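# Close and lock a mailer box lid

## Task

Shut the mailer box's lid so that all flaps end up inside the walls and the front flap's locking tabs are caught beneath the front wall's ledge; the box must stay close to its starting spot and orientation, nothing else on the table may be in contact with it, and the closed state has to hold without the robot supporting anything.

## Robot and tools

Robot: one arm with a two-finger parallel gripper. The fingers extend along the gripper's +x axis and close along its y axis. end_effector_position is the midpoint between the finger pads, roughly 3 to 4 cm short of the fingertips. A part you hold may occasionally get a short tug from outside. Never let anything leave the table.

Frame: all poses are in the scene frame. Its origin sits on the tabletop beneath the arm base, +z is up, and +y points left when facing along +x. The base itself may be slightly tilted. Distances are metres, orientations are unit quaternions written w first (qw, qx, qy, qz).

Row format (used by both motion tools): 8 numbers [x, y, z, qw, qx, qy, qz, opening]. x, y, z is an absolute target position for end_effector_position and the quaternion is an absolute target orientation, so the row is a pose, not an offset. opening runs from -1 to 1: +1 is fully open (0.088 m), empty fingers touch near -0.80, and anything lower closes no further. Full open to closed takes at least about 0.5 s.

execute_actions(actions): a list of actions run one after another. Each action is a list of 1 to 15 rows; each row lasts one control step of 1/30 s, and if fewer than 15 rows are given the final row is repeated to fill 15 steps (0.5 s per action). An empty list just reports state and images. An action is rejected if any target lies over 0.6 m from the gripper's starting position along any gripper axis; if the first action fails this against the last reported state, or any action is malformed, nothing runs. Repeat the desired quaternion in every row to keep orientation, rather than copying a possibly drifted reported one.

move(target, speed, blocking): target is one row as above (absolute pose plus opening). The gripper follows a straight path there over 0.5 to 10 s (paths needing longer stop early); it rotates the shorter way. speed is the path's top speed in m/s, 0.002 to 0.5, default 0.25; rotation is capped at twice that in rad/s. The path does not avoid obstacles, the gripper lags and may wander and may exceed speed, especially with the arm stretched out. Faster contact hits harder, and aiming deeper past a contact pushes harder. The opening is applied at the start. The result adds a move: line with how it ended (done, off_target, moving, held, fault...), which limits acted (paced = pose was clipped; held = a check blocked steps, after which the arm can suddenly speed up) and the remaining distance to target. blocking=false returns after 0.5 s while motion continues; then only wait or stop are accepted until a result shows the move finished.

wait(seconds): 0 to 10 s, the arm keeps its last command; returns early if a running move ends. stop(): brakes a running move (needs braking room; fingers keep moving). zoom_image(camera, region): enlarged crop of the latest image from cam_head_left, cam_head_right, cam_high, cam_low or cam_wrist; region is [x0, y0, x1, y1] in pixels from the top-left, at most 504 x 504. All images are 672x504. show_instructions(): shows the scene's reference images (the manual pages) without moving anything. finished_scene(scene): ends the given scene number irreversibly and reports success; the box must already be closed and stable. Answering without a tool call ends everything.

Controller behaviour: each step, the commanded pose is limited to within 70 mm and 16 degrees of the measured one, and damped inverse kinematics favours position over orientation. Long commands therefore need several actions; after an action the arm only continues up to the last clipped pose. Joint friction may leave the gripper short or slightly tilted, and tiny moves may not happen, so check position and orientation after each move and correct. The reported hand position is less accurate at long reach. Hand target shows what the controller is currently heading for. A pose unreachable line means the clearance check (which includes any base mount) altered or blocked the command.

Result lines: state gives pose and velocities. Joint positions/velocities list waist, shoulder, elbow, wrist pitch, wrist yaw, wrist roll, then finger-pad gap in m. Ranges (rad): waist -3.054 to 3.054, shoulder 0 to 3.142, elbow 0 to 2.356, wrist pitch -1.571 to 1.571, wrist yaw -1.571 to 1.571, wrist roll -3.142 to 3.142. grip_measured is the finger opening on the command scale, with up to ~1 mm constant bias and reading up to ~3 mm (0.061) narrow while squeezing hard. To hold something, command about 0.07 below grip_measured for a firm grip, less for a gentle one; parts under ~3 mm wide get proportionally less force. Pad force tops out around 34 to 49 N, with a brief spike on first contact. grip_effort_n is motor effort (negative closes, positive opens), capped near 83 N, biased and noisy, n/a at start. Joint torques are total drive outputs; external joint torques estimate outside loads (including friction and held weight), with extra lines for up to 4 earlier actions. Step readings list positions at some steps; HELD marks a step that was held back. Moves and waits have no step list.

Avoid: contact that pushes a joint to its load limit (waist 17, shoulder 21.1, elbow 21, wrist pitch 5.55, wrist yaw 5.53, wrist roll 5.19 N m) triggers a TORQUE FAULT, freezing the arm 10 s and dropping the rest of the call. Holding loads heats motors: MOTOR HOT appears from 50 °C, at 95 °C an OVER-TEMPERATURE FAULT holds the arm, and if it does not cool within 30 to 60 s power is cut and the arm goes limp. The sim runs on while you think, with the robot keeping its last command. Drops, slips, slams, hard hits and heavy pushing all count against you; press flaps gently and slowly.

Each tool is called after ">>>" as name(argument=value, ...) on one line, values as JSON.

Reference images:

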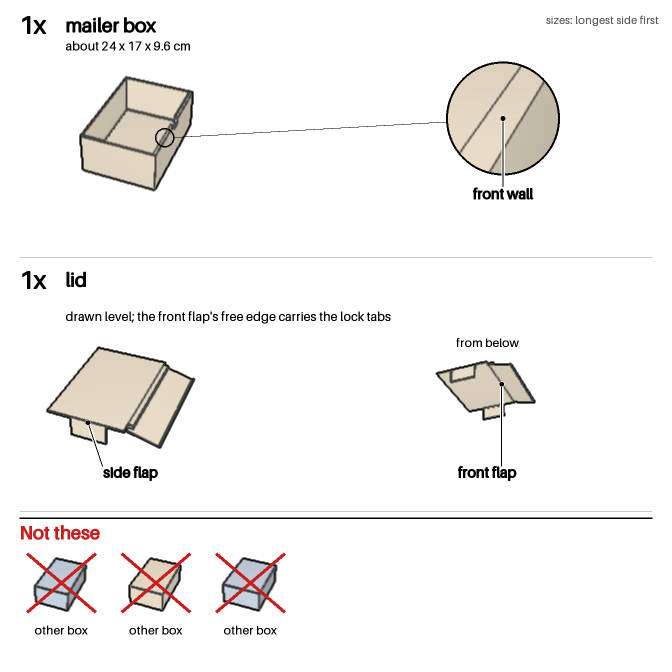

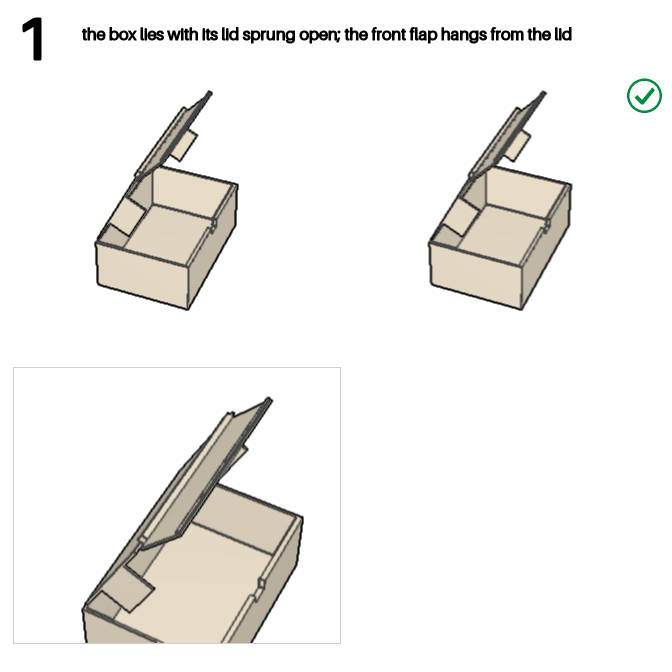

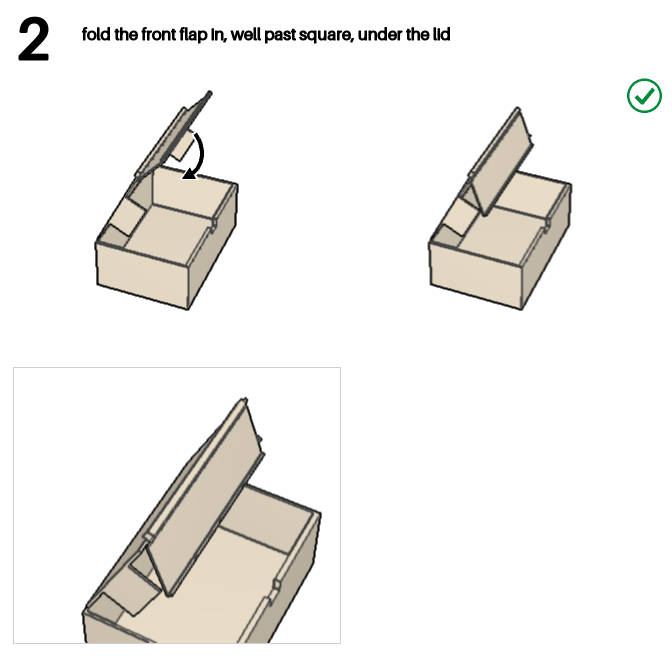

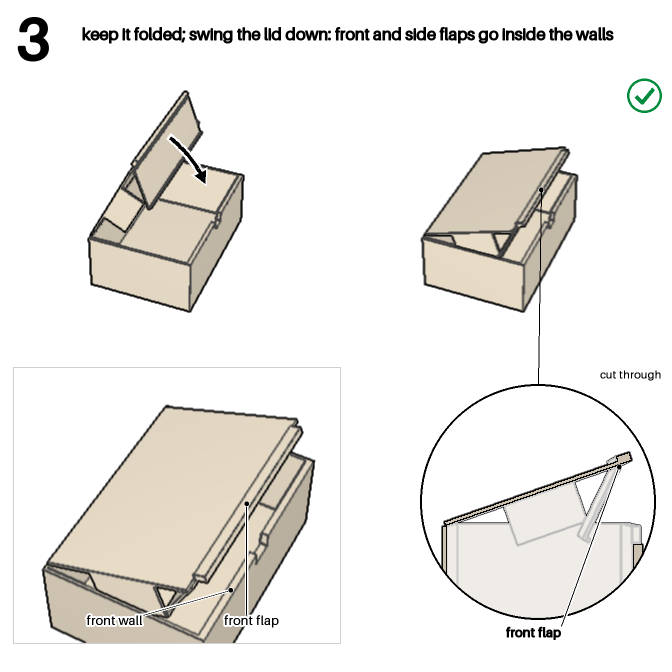

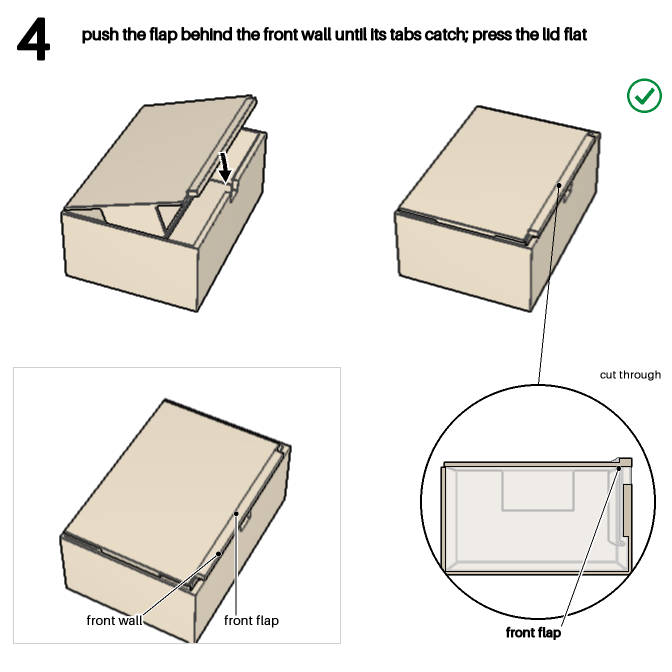

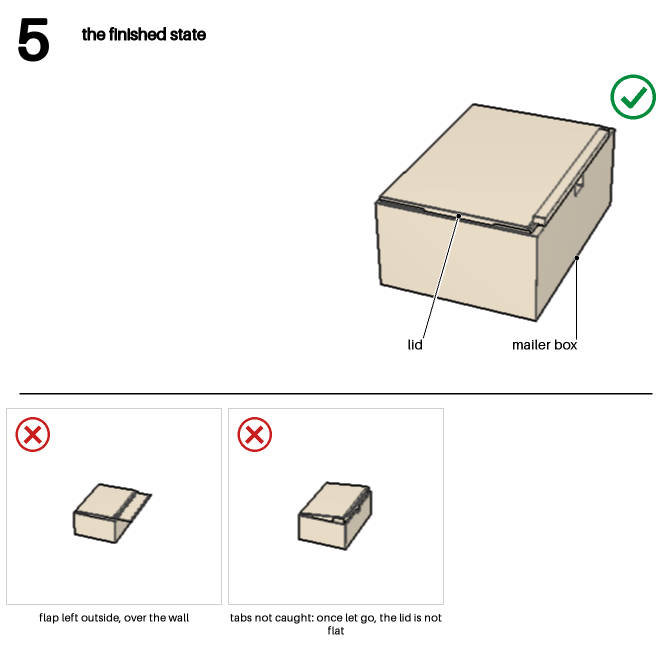

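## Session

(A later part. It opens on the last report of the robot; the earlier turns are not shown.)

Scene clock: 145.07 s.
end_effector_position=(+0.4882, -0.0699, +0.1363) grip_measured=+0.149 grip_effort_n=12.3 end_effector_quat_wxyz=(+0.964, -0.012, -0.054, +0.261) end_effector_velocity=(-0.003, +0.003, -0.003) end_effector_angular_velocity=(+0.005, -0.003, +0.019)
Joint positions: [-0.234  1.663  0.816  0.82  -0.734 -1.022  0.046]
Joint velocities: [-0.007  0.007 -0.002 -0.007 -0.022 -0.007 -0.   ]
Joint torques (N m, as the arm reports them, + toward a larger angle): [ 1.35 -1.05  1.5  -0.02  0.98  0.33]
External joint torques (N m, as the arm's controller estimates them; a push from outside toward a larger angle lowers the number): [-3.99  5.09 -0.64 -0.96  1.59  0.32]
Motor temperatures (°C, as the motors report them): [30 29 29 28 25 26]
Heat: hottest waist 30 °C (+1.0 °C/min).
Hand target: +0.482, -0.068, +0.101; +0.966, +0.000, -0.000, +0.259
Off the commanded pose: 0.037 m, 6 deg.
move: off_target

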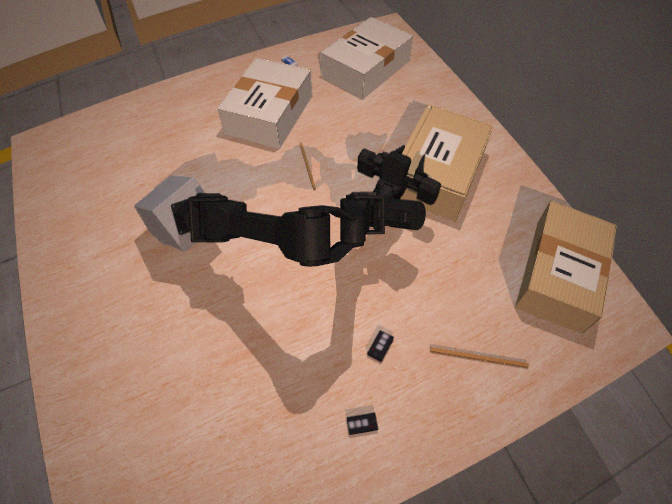

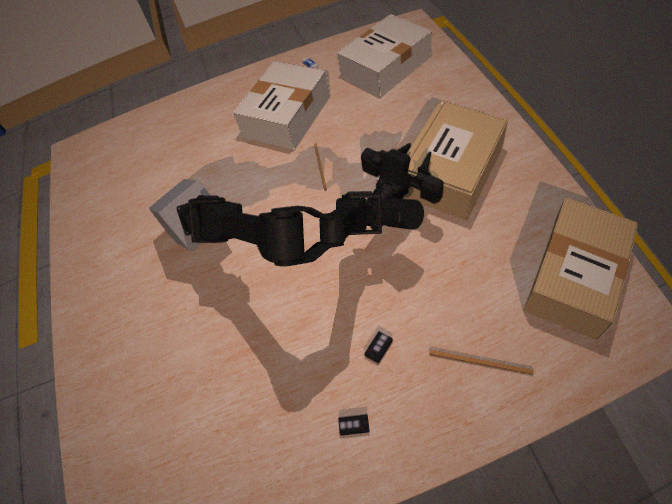

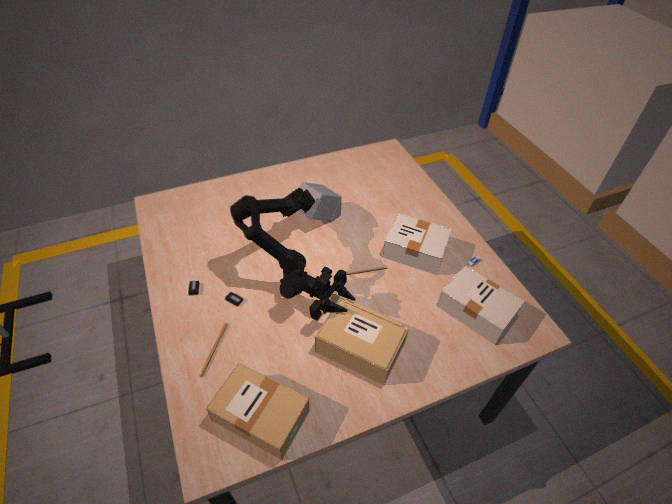

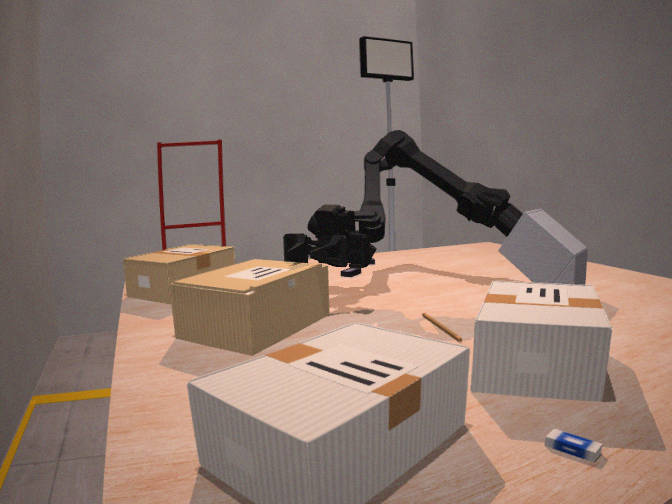

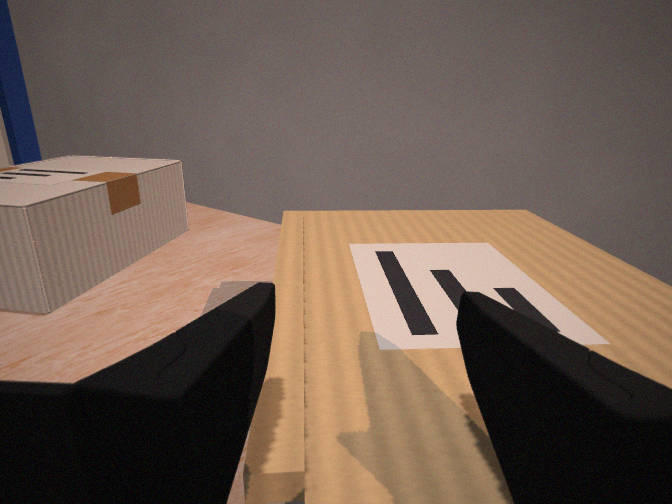

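>>> move(target=[0.5,-0.08,0.19,0.892,-0.099,0.37,0.239,-0.8], speed=0.2)

>>> move(target=[0.617,-0.06,0.17,0.892,-0.099,0.37,0.239,-0.8], speed=0.15)

>>> move(target=[0.617,-0.06,0.125,0.892,-0.099,0.37,0.239,-0.8], speed=0.03)

>>> move(target=[0.605,-0.09,0.125,0.892,-0.099,0.37,0.239,-0.8], speed=0.02)

Scene clock: 158.00 s.
end_effector_position=(+0.4989, -0.0815, +0.1910) grip_measured=-0.797 grip_effort_n=-11.4 end_effector_quat_wxyz=(+0.894, -0.100, +0.366, +0.240) end_effector_velocity=(-0.001, -0.001, +0.000) end_effector_angular_velocity=(-0.002, +0.011, +0.003)
Joint positions: [ 0.229  1.506  1.254 -0.276  0.453 -0.907  0.   ]
Joint velocities: [ 0.002  0.002  0.012 -0.022  0.007  0.007  0.   ]
Joint torques (N m, as the arm reports them, + toward a larger angle): [ 6.27 -2.91  5.7   0.64 -0.25  0.13]
External joint torques (N m, as the arm's controller estimates them; a push from outside toward a larger angle lowers the number): [ 0.4   1.67  1.71 -0.16  0.17  0.12]
Motor temperatures (°C, as the motors report them): [30 28 28 28 25 26]
Heat: hottest waist 30 °C (+0.0 °C/min).
Hand target: +0.500, -0.080, +0.190; +0.892, -0.100, +0.370, +0.240
Off the commanded pose: 0.002 m, 0 deg.
move: done

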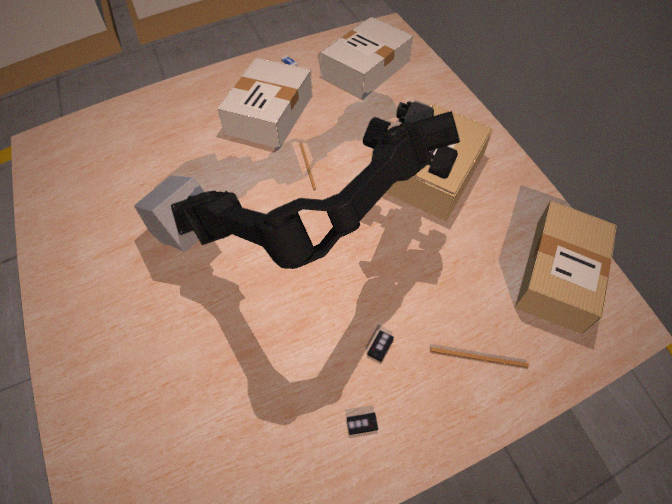

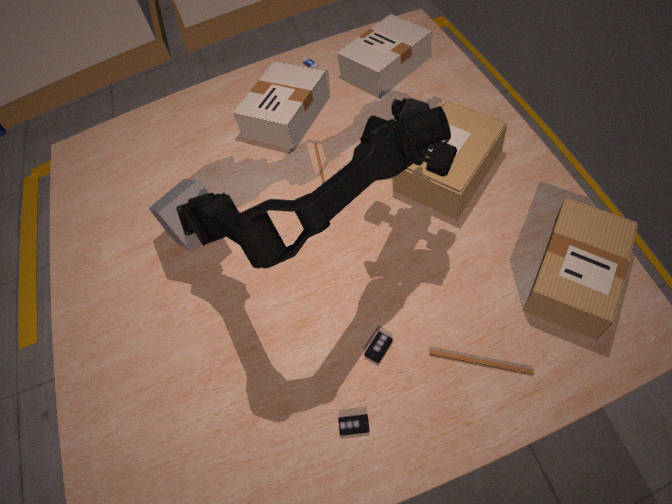

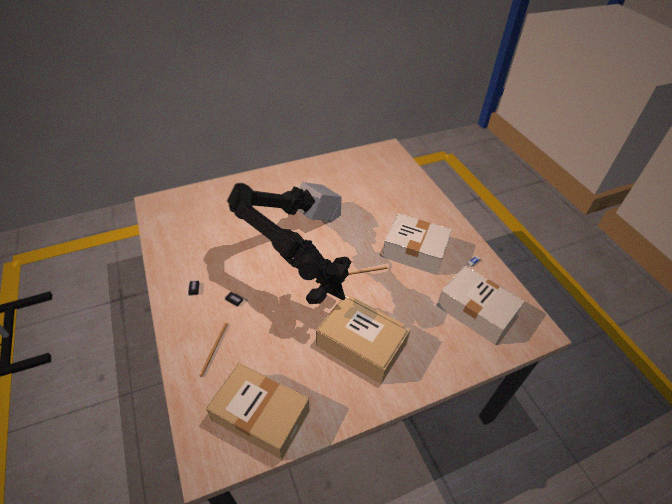

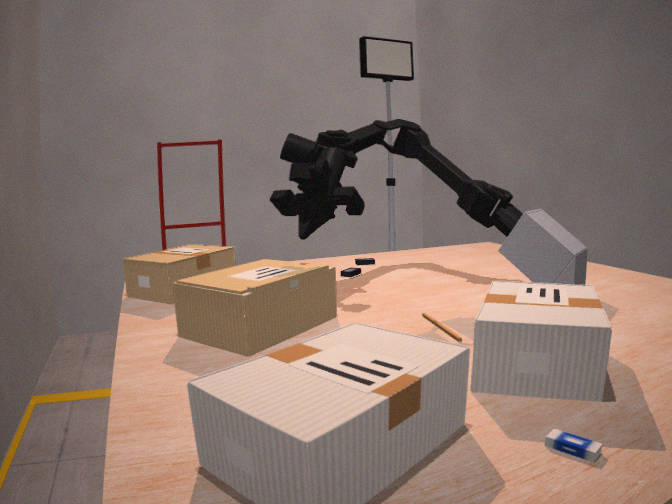

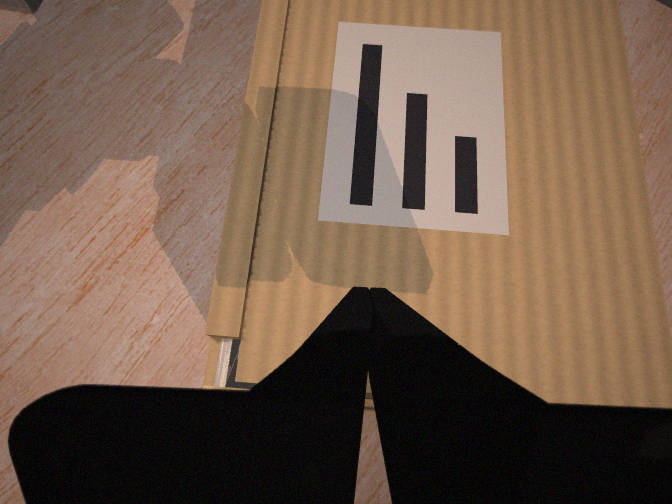

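Scene clock: 159.43 s.
end_effector_position=(+0.6162, -0.0630, +0.1746) grip_measured=-0.797 grip_effort_n=-11.9 end_effector_quat_wxyz=(+0.895, -0.098, +0.367, +0.235) end_effector_velocity=(+0.000, +0.003, -0.002) end_effector_angular_velocity=(-0.001, +0.006, +0.021)
Joint positions: [ 0.192  1.968  1.858 -0.404  0.426 -0.924  0.   ]
Joint velocities: [-0.002  0.012  0.017 -0.022 -0.007 -0.007  0.   ]
Joint torques (N m, as the arm reports them, + toward a larger angle): [ 8.6  -4.72  5.53  0.6  -0.6  -0.02]
External joint torques (N m, as the arm's controller estimates them; a push from outside toward a larger angle lowers the number): [-0.02  1.94  1.57 -0.17 -0.17 -0.03]
Motor temperatures (°C, as the motors report them): [30 28 28 28 25 26]
Heat: hottest waist 30 °C (+0.0 °C/min).
Hand target: +0.617, -0.060, +0.170; +0.892, -0.099, +0.370, +0.239
Off the commanded pose: 0.006 m, 1 deg.
move: done

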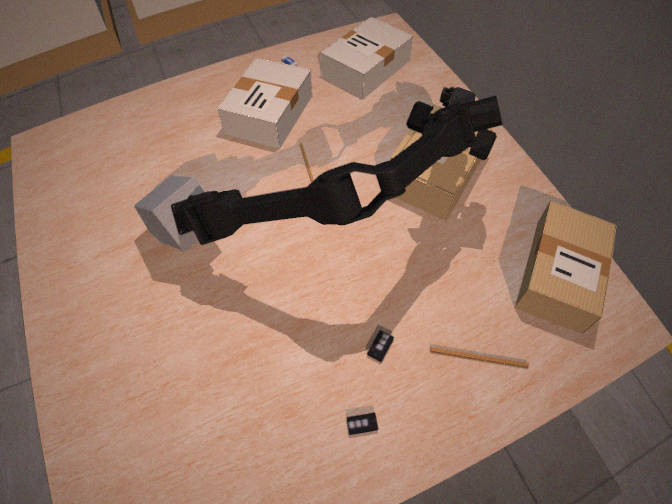

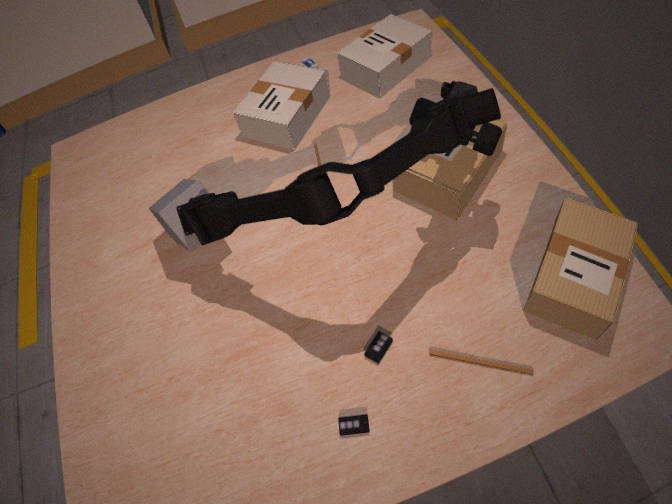

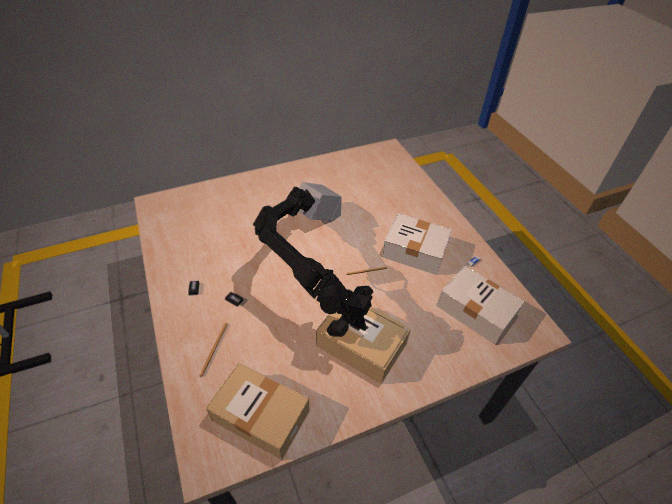

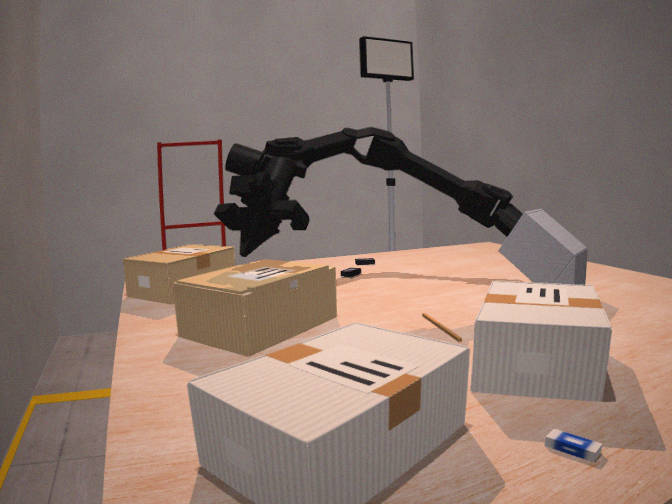

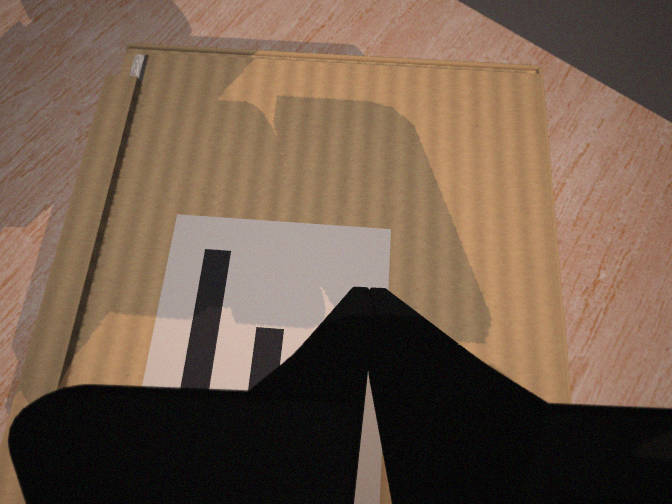

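Scene clock: 161.33 s.
end_effector_position=(+0.6205, -0.0666, +0.1435) grip_measured=-0.797 grip_effort_n=-11.9 end_effector_quat_wxyz=(+0.900, -0.095, +0.356, +0.232) end_effector_velocity=(-0.000, +0.002, -0.003) end_effector_angular_velocity=(+0.009, -0.007, +0.012)
Joint positions: [ 0.124  1.98   1.803 -0.301  0.351 -0.964  0.   ]
Joint velocities: [-0.007  0.002 -0.007  0.007 -0.022 -0.007  0.   ]
Joint torques (N m, as the arm reports them, + toward a larger angle): [ 7.45 -4.05  3.4   1.   -0.39 -0.11]
External joint torques (N m, as the arm's controller estimates them; a push from outside toward a larger angle lowers the number): [-1.17  3.07 -0.59  0.22  0.06 -0.11]
Motor temperatures (°C, as the motors report them): [30 29 29 28 25 26]
Heat: hottest waist 30 °C (+0.0 °C/min).
Hand target: +0.616, -0.060, +0.125; +0.892, -0.099, +0.370, +0.239
Off the commanded pose: 0.020 m, 2 deg.
move: off_target

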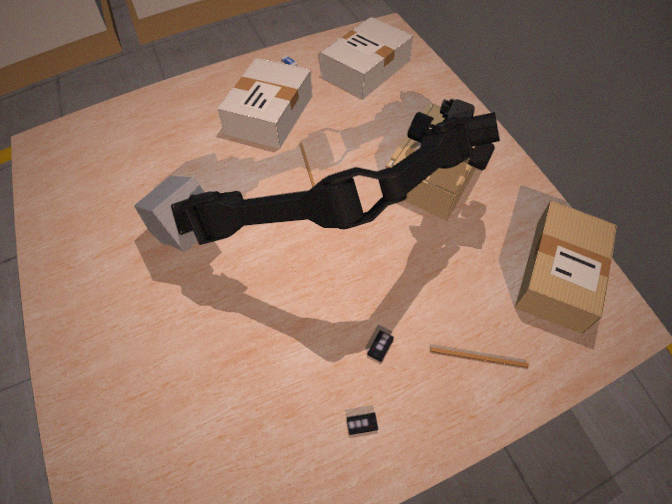

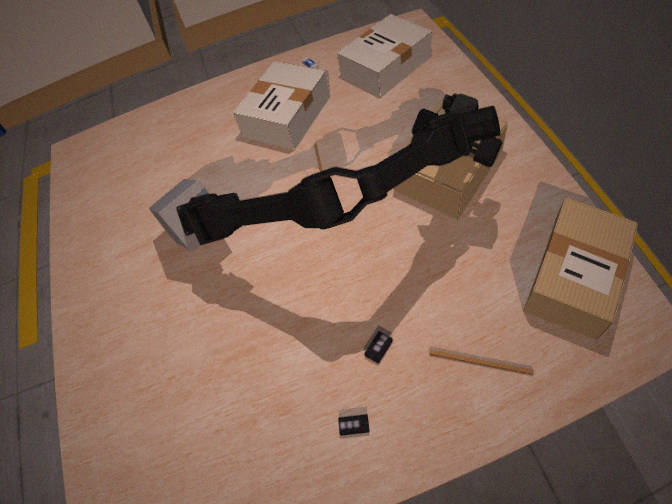

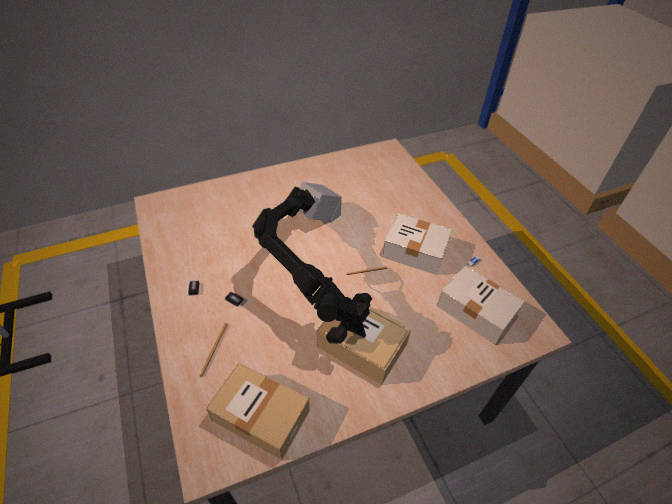

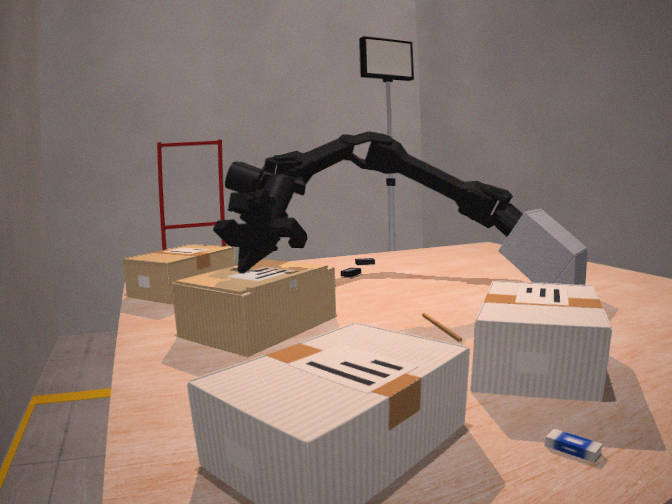

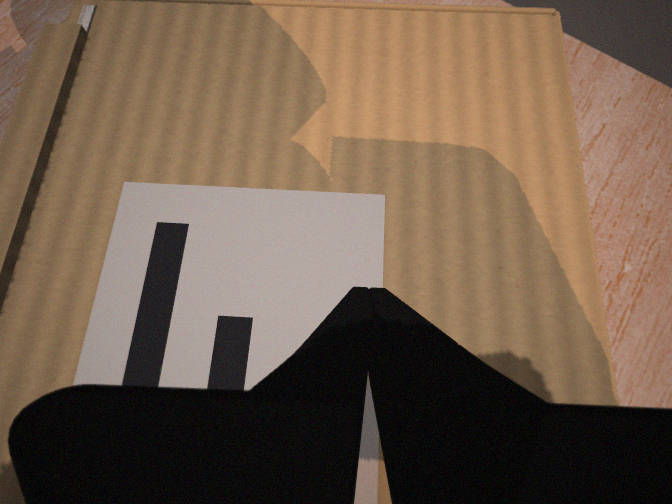

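Scene clock: 163.27 s.
end_effector_position=(+0.6115, -0.0815, +0.1428) grip_measured=-0.797 grip_effort_n=-11.9 end_effector_quat_wxyz=(+0.900, -0.094, +0.348, +0.244) end_effector_velocity=(-0.001, +0.000, +0.002) end_effector_angular_velocity=(+0.011, -0.011, +0.014)
Joint positions: [ 0.094  1.929  1.769 -0.321  0.298 -0.986  0.   ]
Joint velocities: [-0.002 -0.007 -0.002 -0.007 -0.022 -0.007  0.   ]
Joint torques (N m, as the arm reports them, + toward a larger angle): [ 5.79 -6.54  3.19  0.35  0.13 -0.1 ]
External joint torques (N m, as the arm's controller estimates them; a push from outside toward a larger angle lowers the number): [-2.57  0.79 -0.92 -0.43  0.61 -0.11]
Motor temperatures (°C, as the motors report them): [31 29 29 28 25 26]
Heat: hottest waist 31 °C (+1.0 °C/min).
Hand target: +0.605, -0.090, +0.125; +0.892, -0.099, +0.370, +0.239
Off the commanded pose: 0.021 m, 3 deg.
move: off_target

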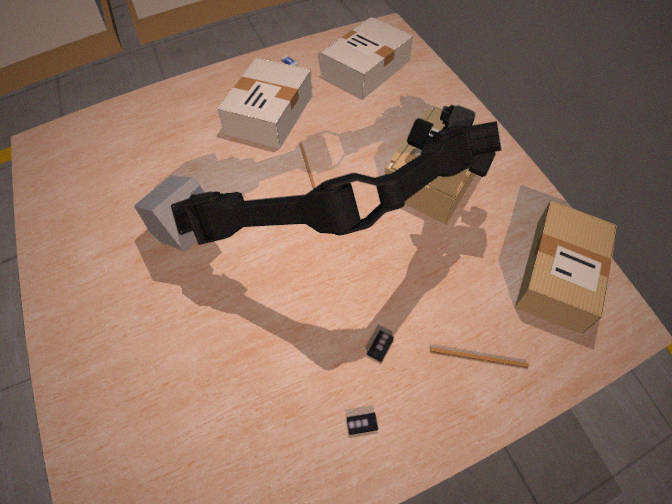

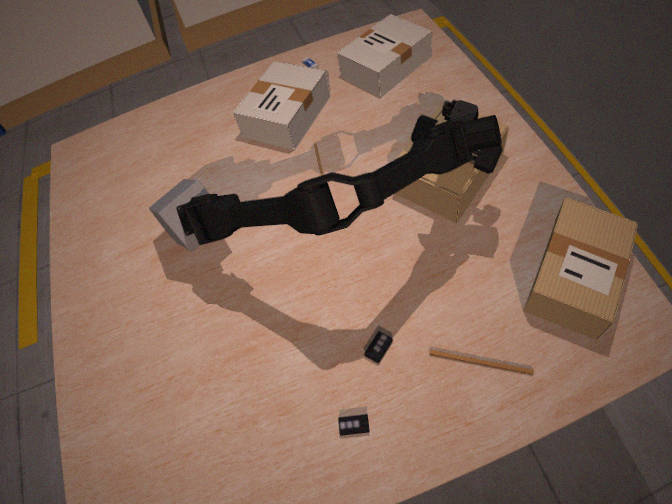

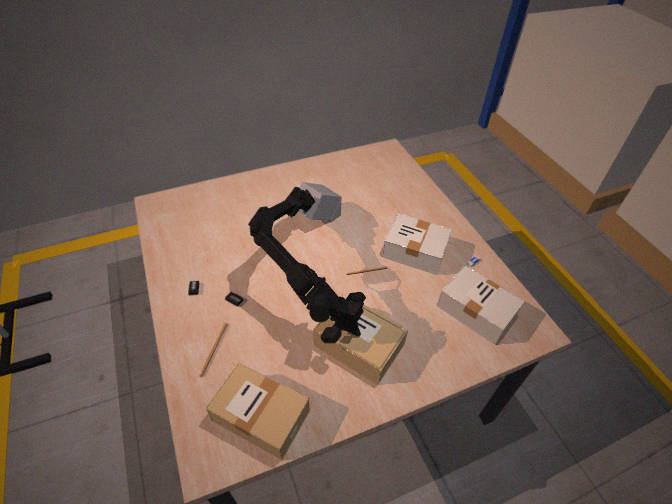

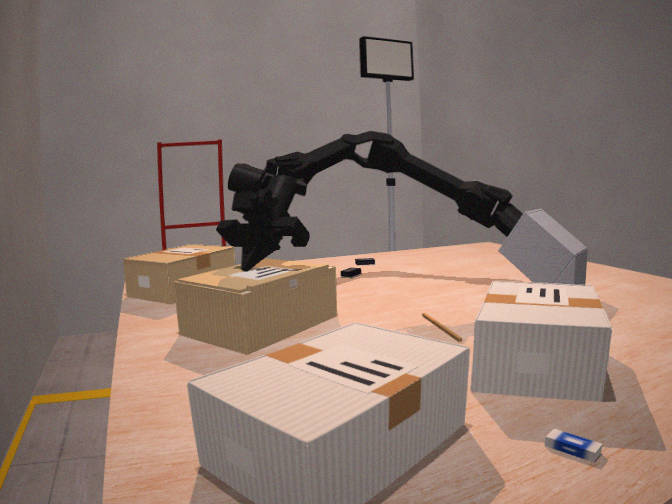

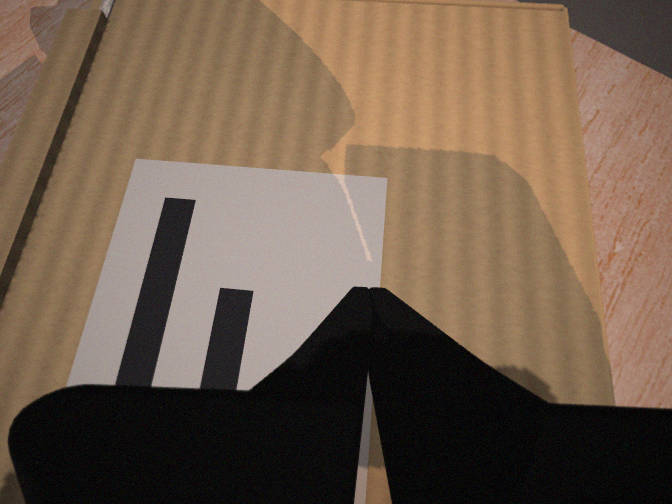

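The angle is restored; drag a bit more, then lift.

>>> move(target=[0.593,-0.112,0.122,0.892,-0.099,0.37,0.239,-0.8], speed=0.02)

>>> move(target=[0.58,-0.11,0.2,0.892,-0.099,0.37,0.239,-0.8], speed=0.1)

Scene clock: 168.93 s.
end_effector_position=(+0.6004, -0.1031, +0.1421) grip_measured=-0.797 grip_effort_n=-11.4 end_effector_quat_wxyz=(+0.901, -0.094, +0.345, +0.245) end_effector_velocity=(-0.002, -0.003, -0.001) end_effector_angular_velocity=(-0.002, +0.000, +0.005)
Joint positions: [ 0.057  1.865  1.727 -0.335  0.259 -1.006  0.   ]
Joint velocities: [-0.007 -0.007 -0.002 -0.007 -0.007 -0.007  0.   ]
Joint torques (N m, as the arm reports them, + toward a larger angle): [ 5.   -6.31  3.12  0.28  0.29 -0.11]
External joint torques (N m, as the arm's controller estimates them; a push from outside toward a larger angle lowers the number): [-2.76  1.04 -1.06 -0.51  0.77 -0.12]
Motor temperatures (°C, as the motors report them): [31 30 29 27 25 26]
Heat: hottest waist 31 °C (+1.0 °C/min).
Hand target: +0.593, -0.112, +0.123; +0.892, -0.099, +0.370, +0.239
Off the commanded pose: 0.023 m, 3 deg.
move: off_target

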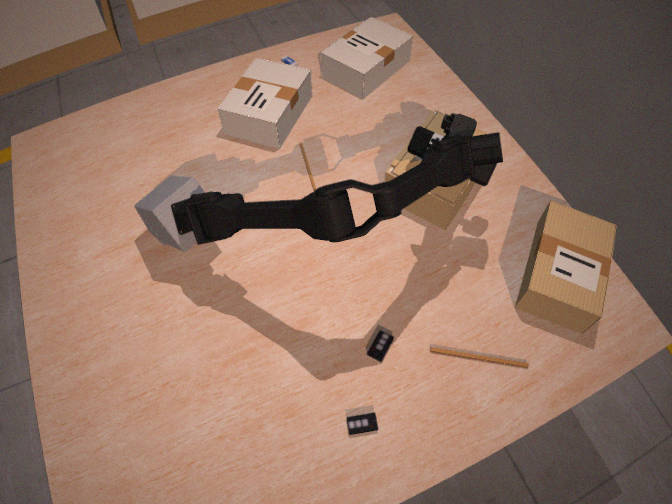

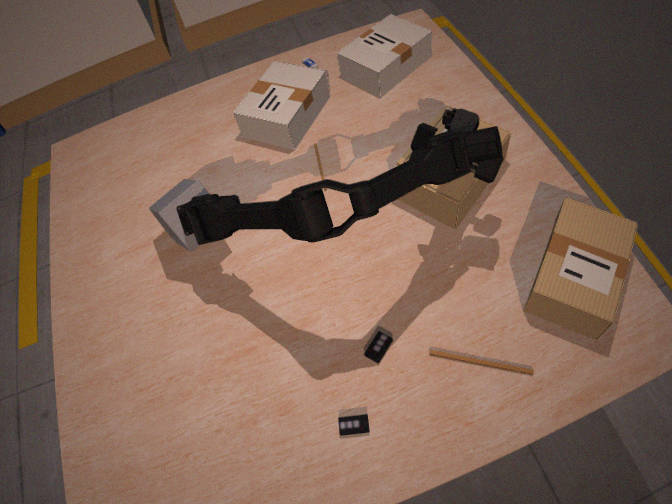

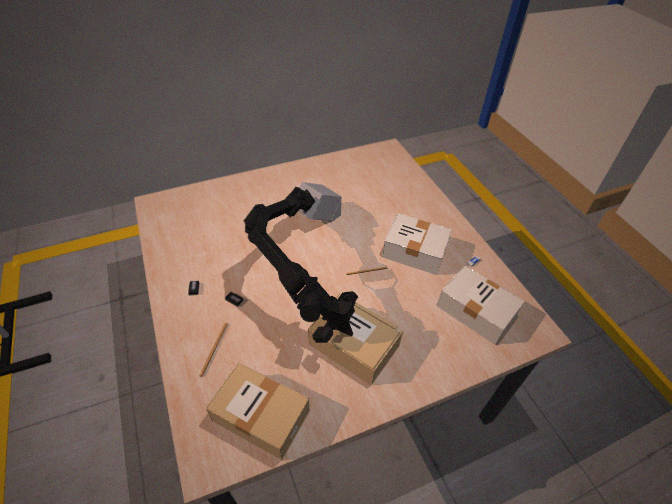

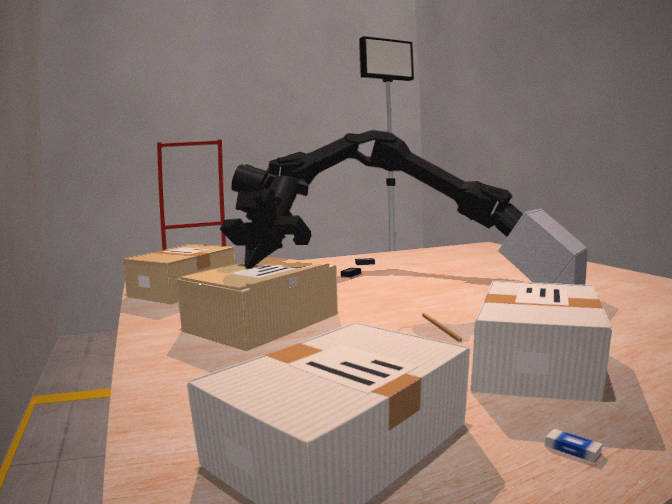

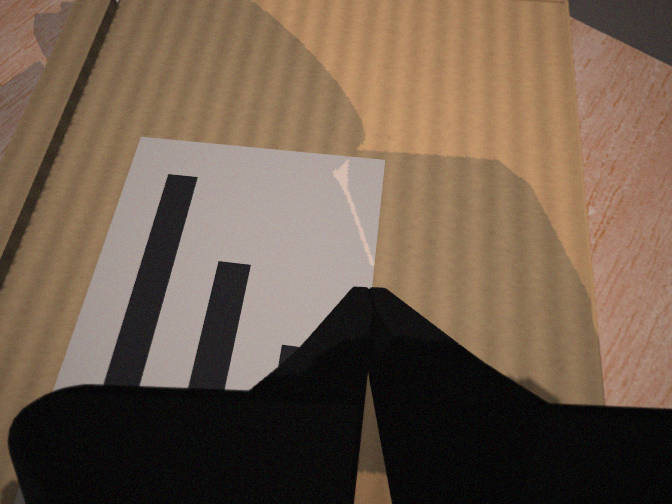

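Scene clock: 169.97 s.
end_effector_position=(+0.5800, -0.1056, +0.1968) grip_measured=-0.797 grip_effort_n=-11.9 end_effector_quat_wxyz=(+0.891, -0.101, +0.370, +0.244) end_effector_velocity=(-0.004, +0.001, -0.003) end_effector_angular_velocity=(-0.013, +0.024, +0.005)
Joint positions: [ 0.18   1.787  1.76  -0.505  0.411 -0.933  0.   ]
Joint velocities: [ 0.002  0.002  0.002 -0.022  0.022  0.007  0.   ]
Joint torques (N m, as the arm reports them, + toward a larger angle): [ 7.94 -5.99  5.64  0.59 -0.28  0.14]
External joint torques (N m, as the arm's controller estimates them; a push from outside toward a larger angle lowers the number): [ 0.48  0.12  1.59 -0.18  0.15  0.13]
Motor temperatures (°C, as the motors report them): [32 30 29 27 25 26]
Heat: hottest waist 32 °C (+2.0 °C/min).
Hand target: +0.580, -0.110, +0.200; +0.892, -0.099, +0.370, +0.239
Off the commanded pose: 0.006 m, 1 deg.
move: done

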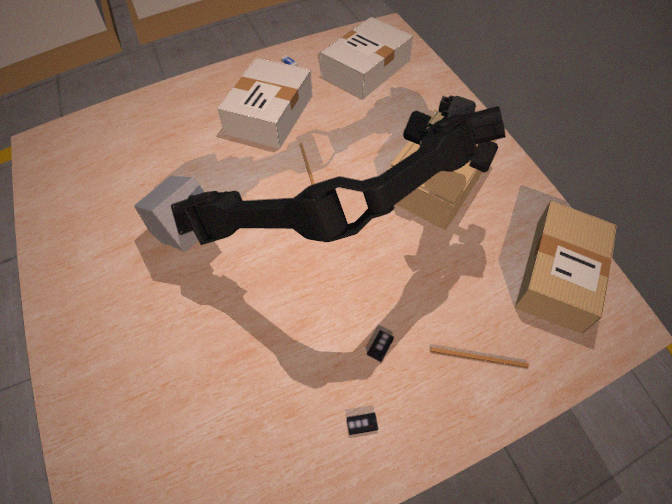

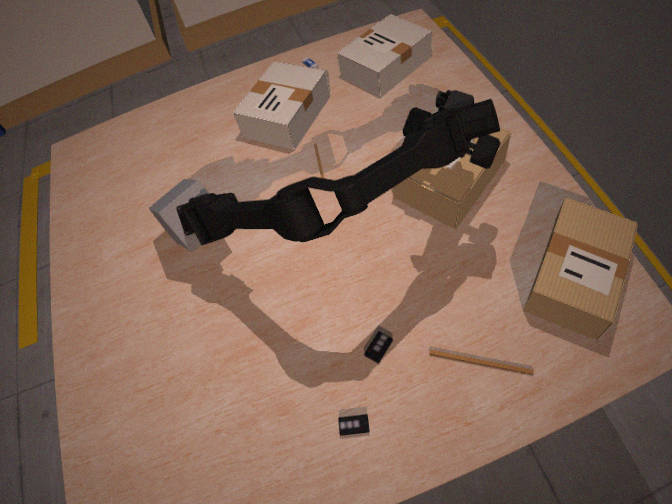

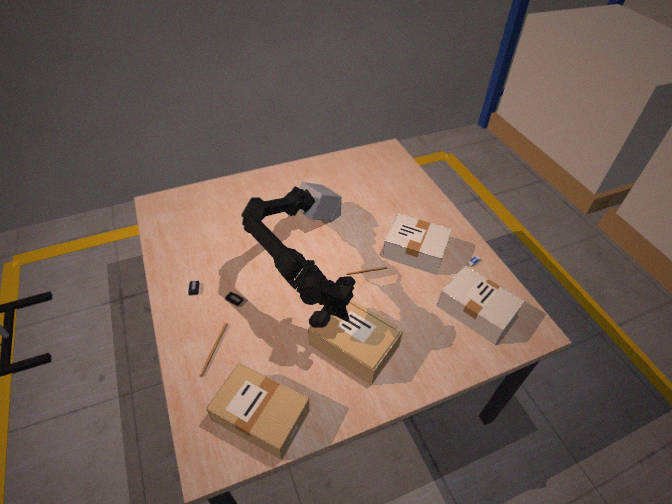

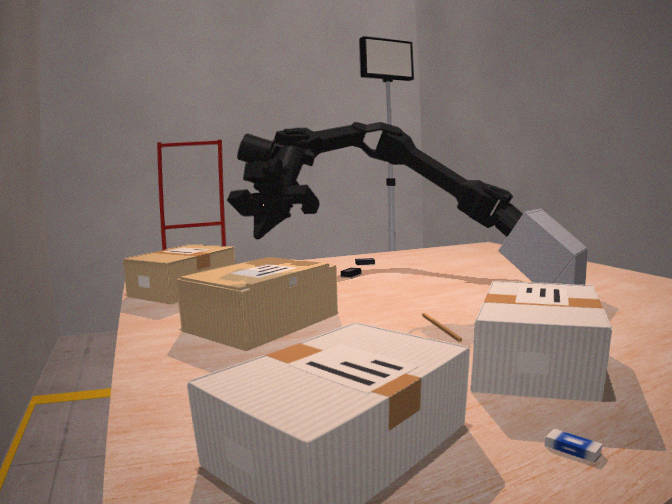

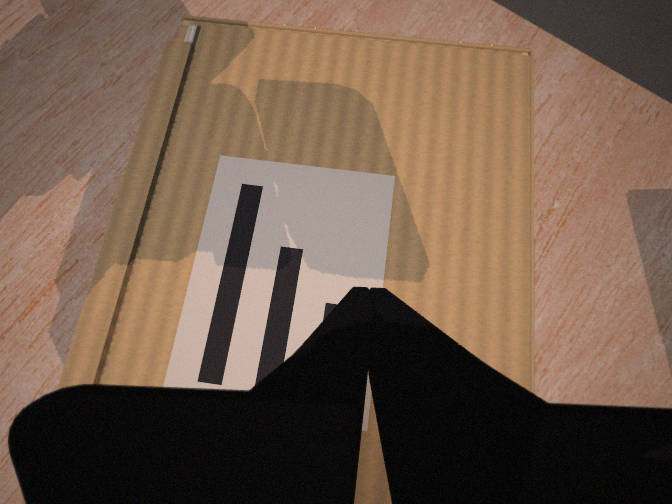

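>>> finished_scene(scene=1)

The scene is finished: the task was done.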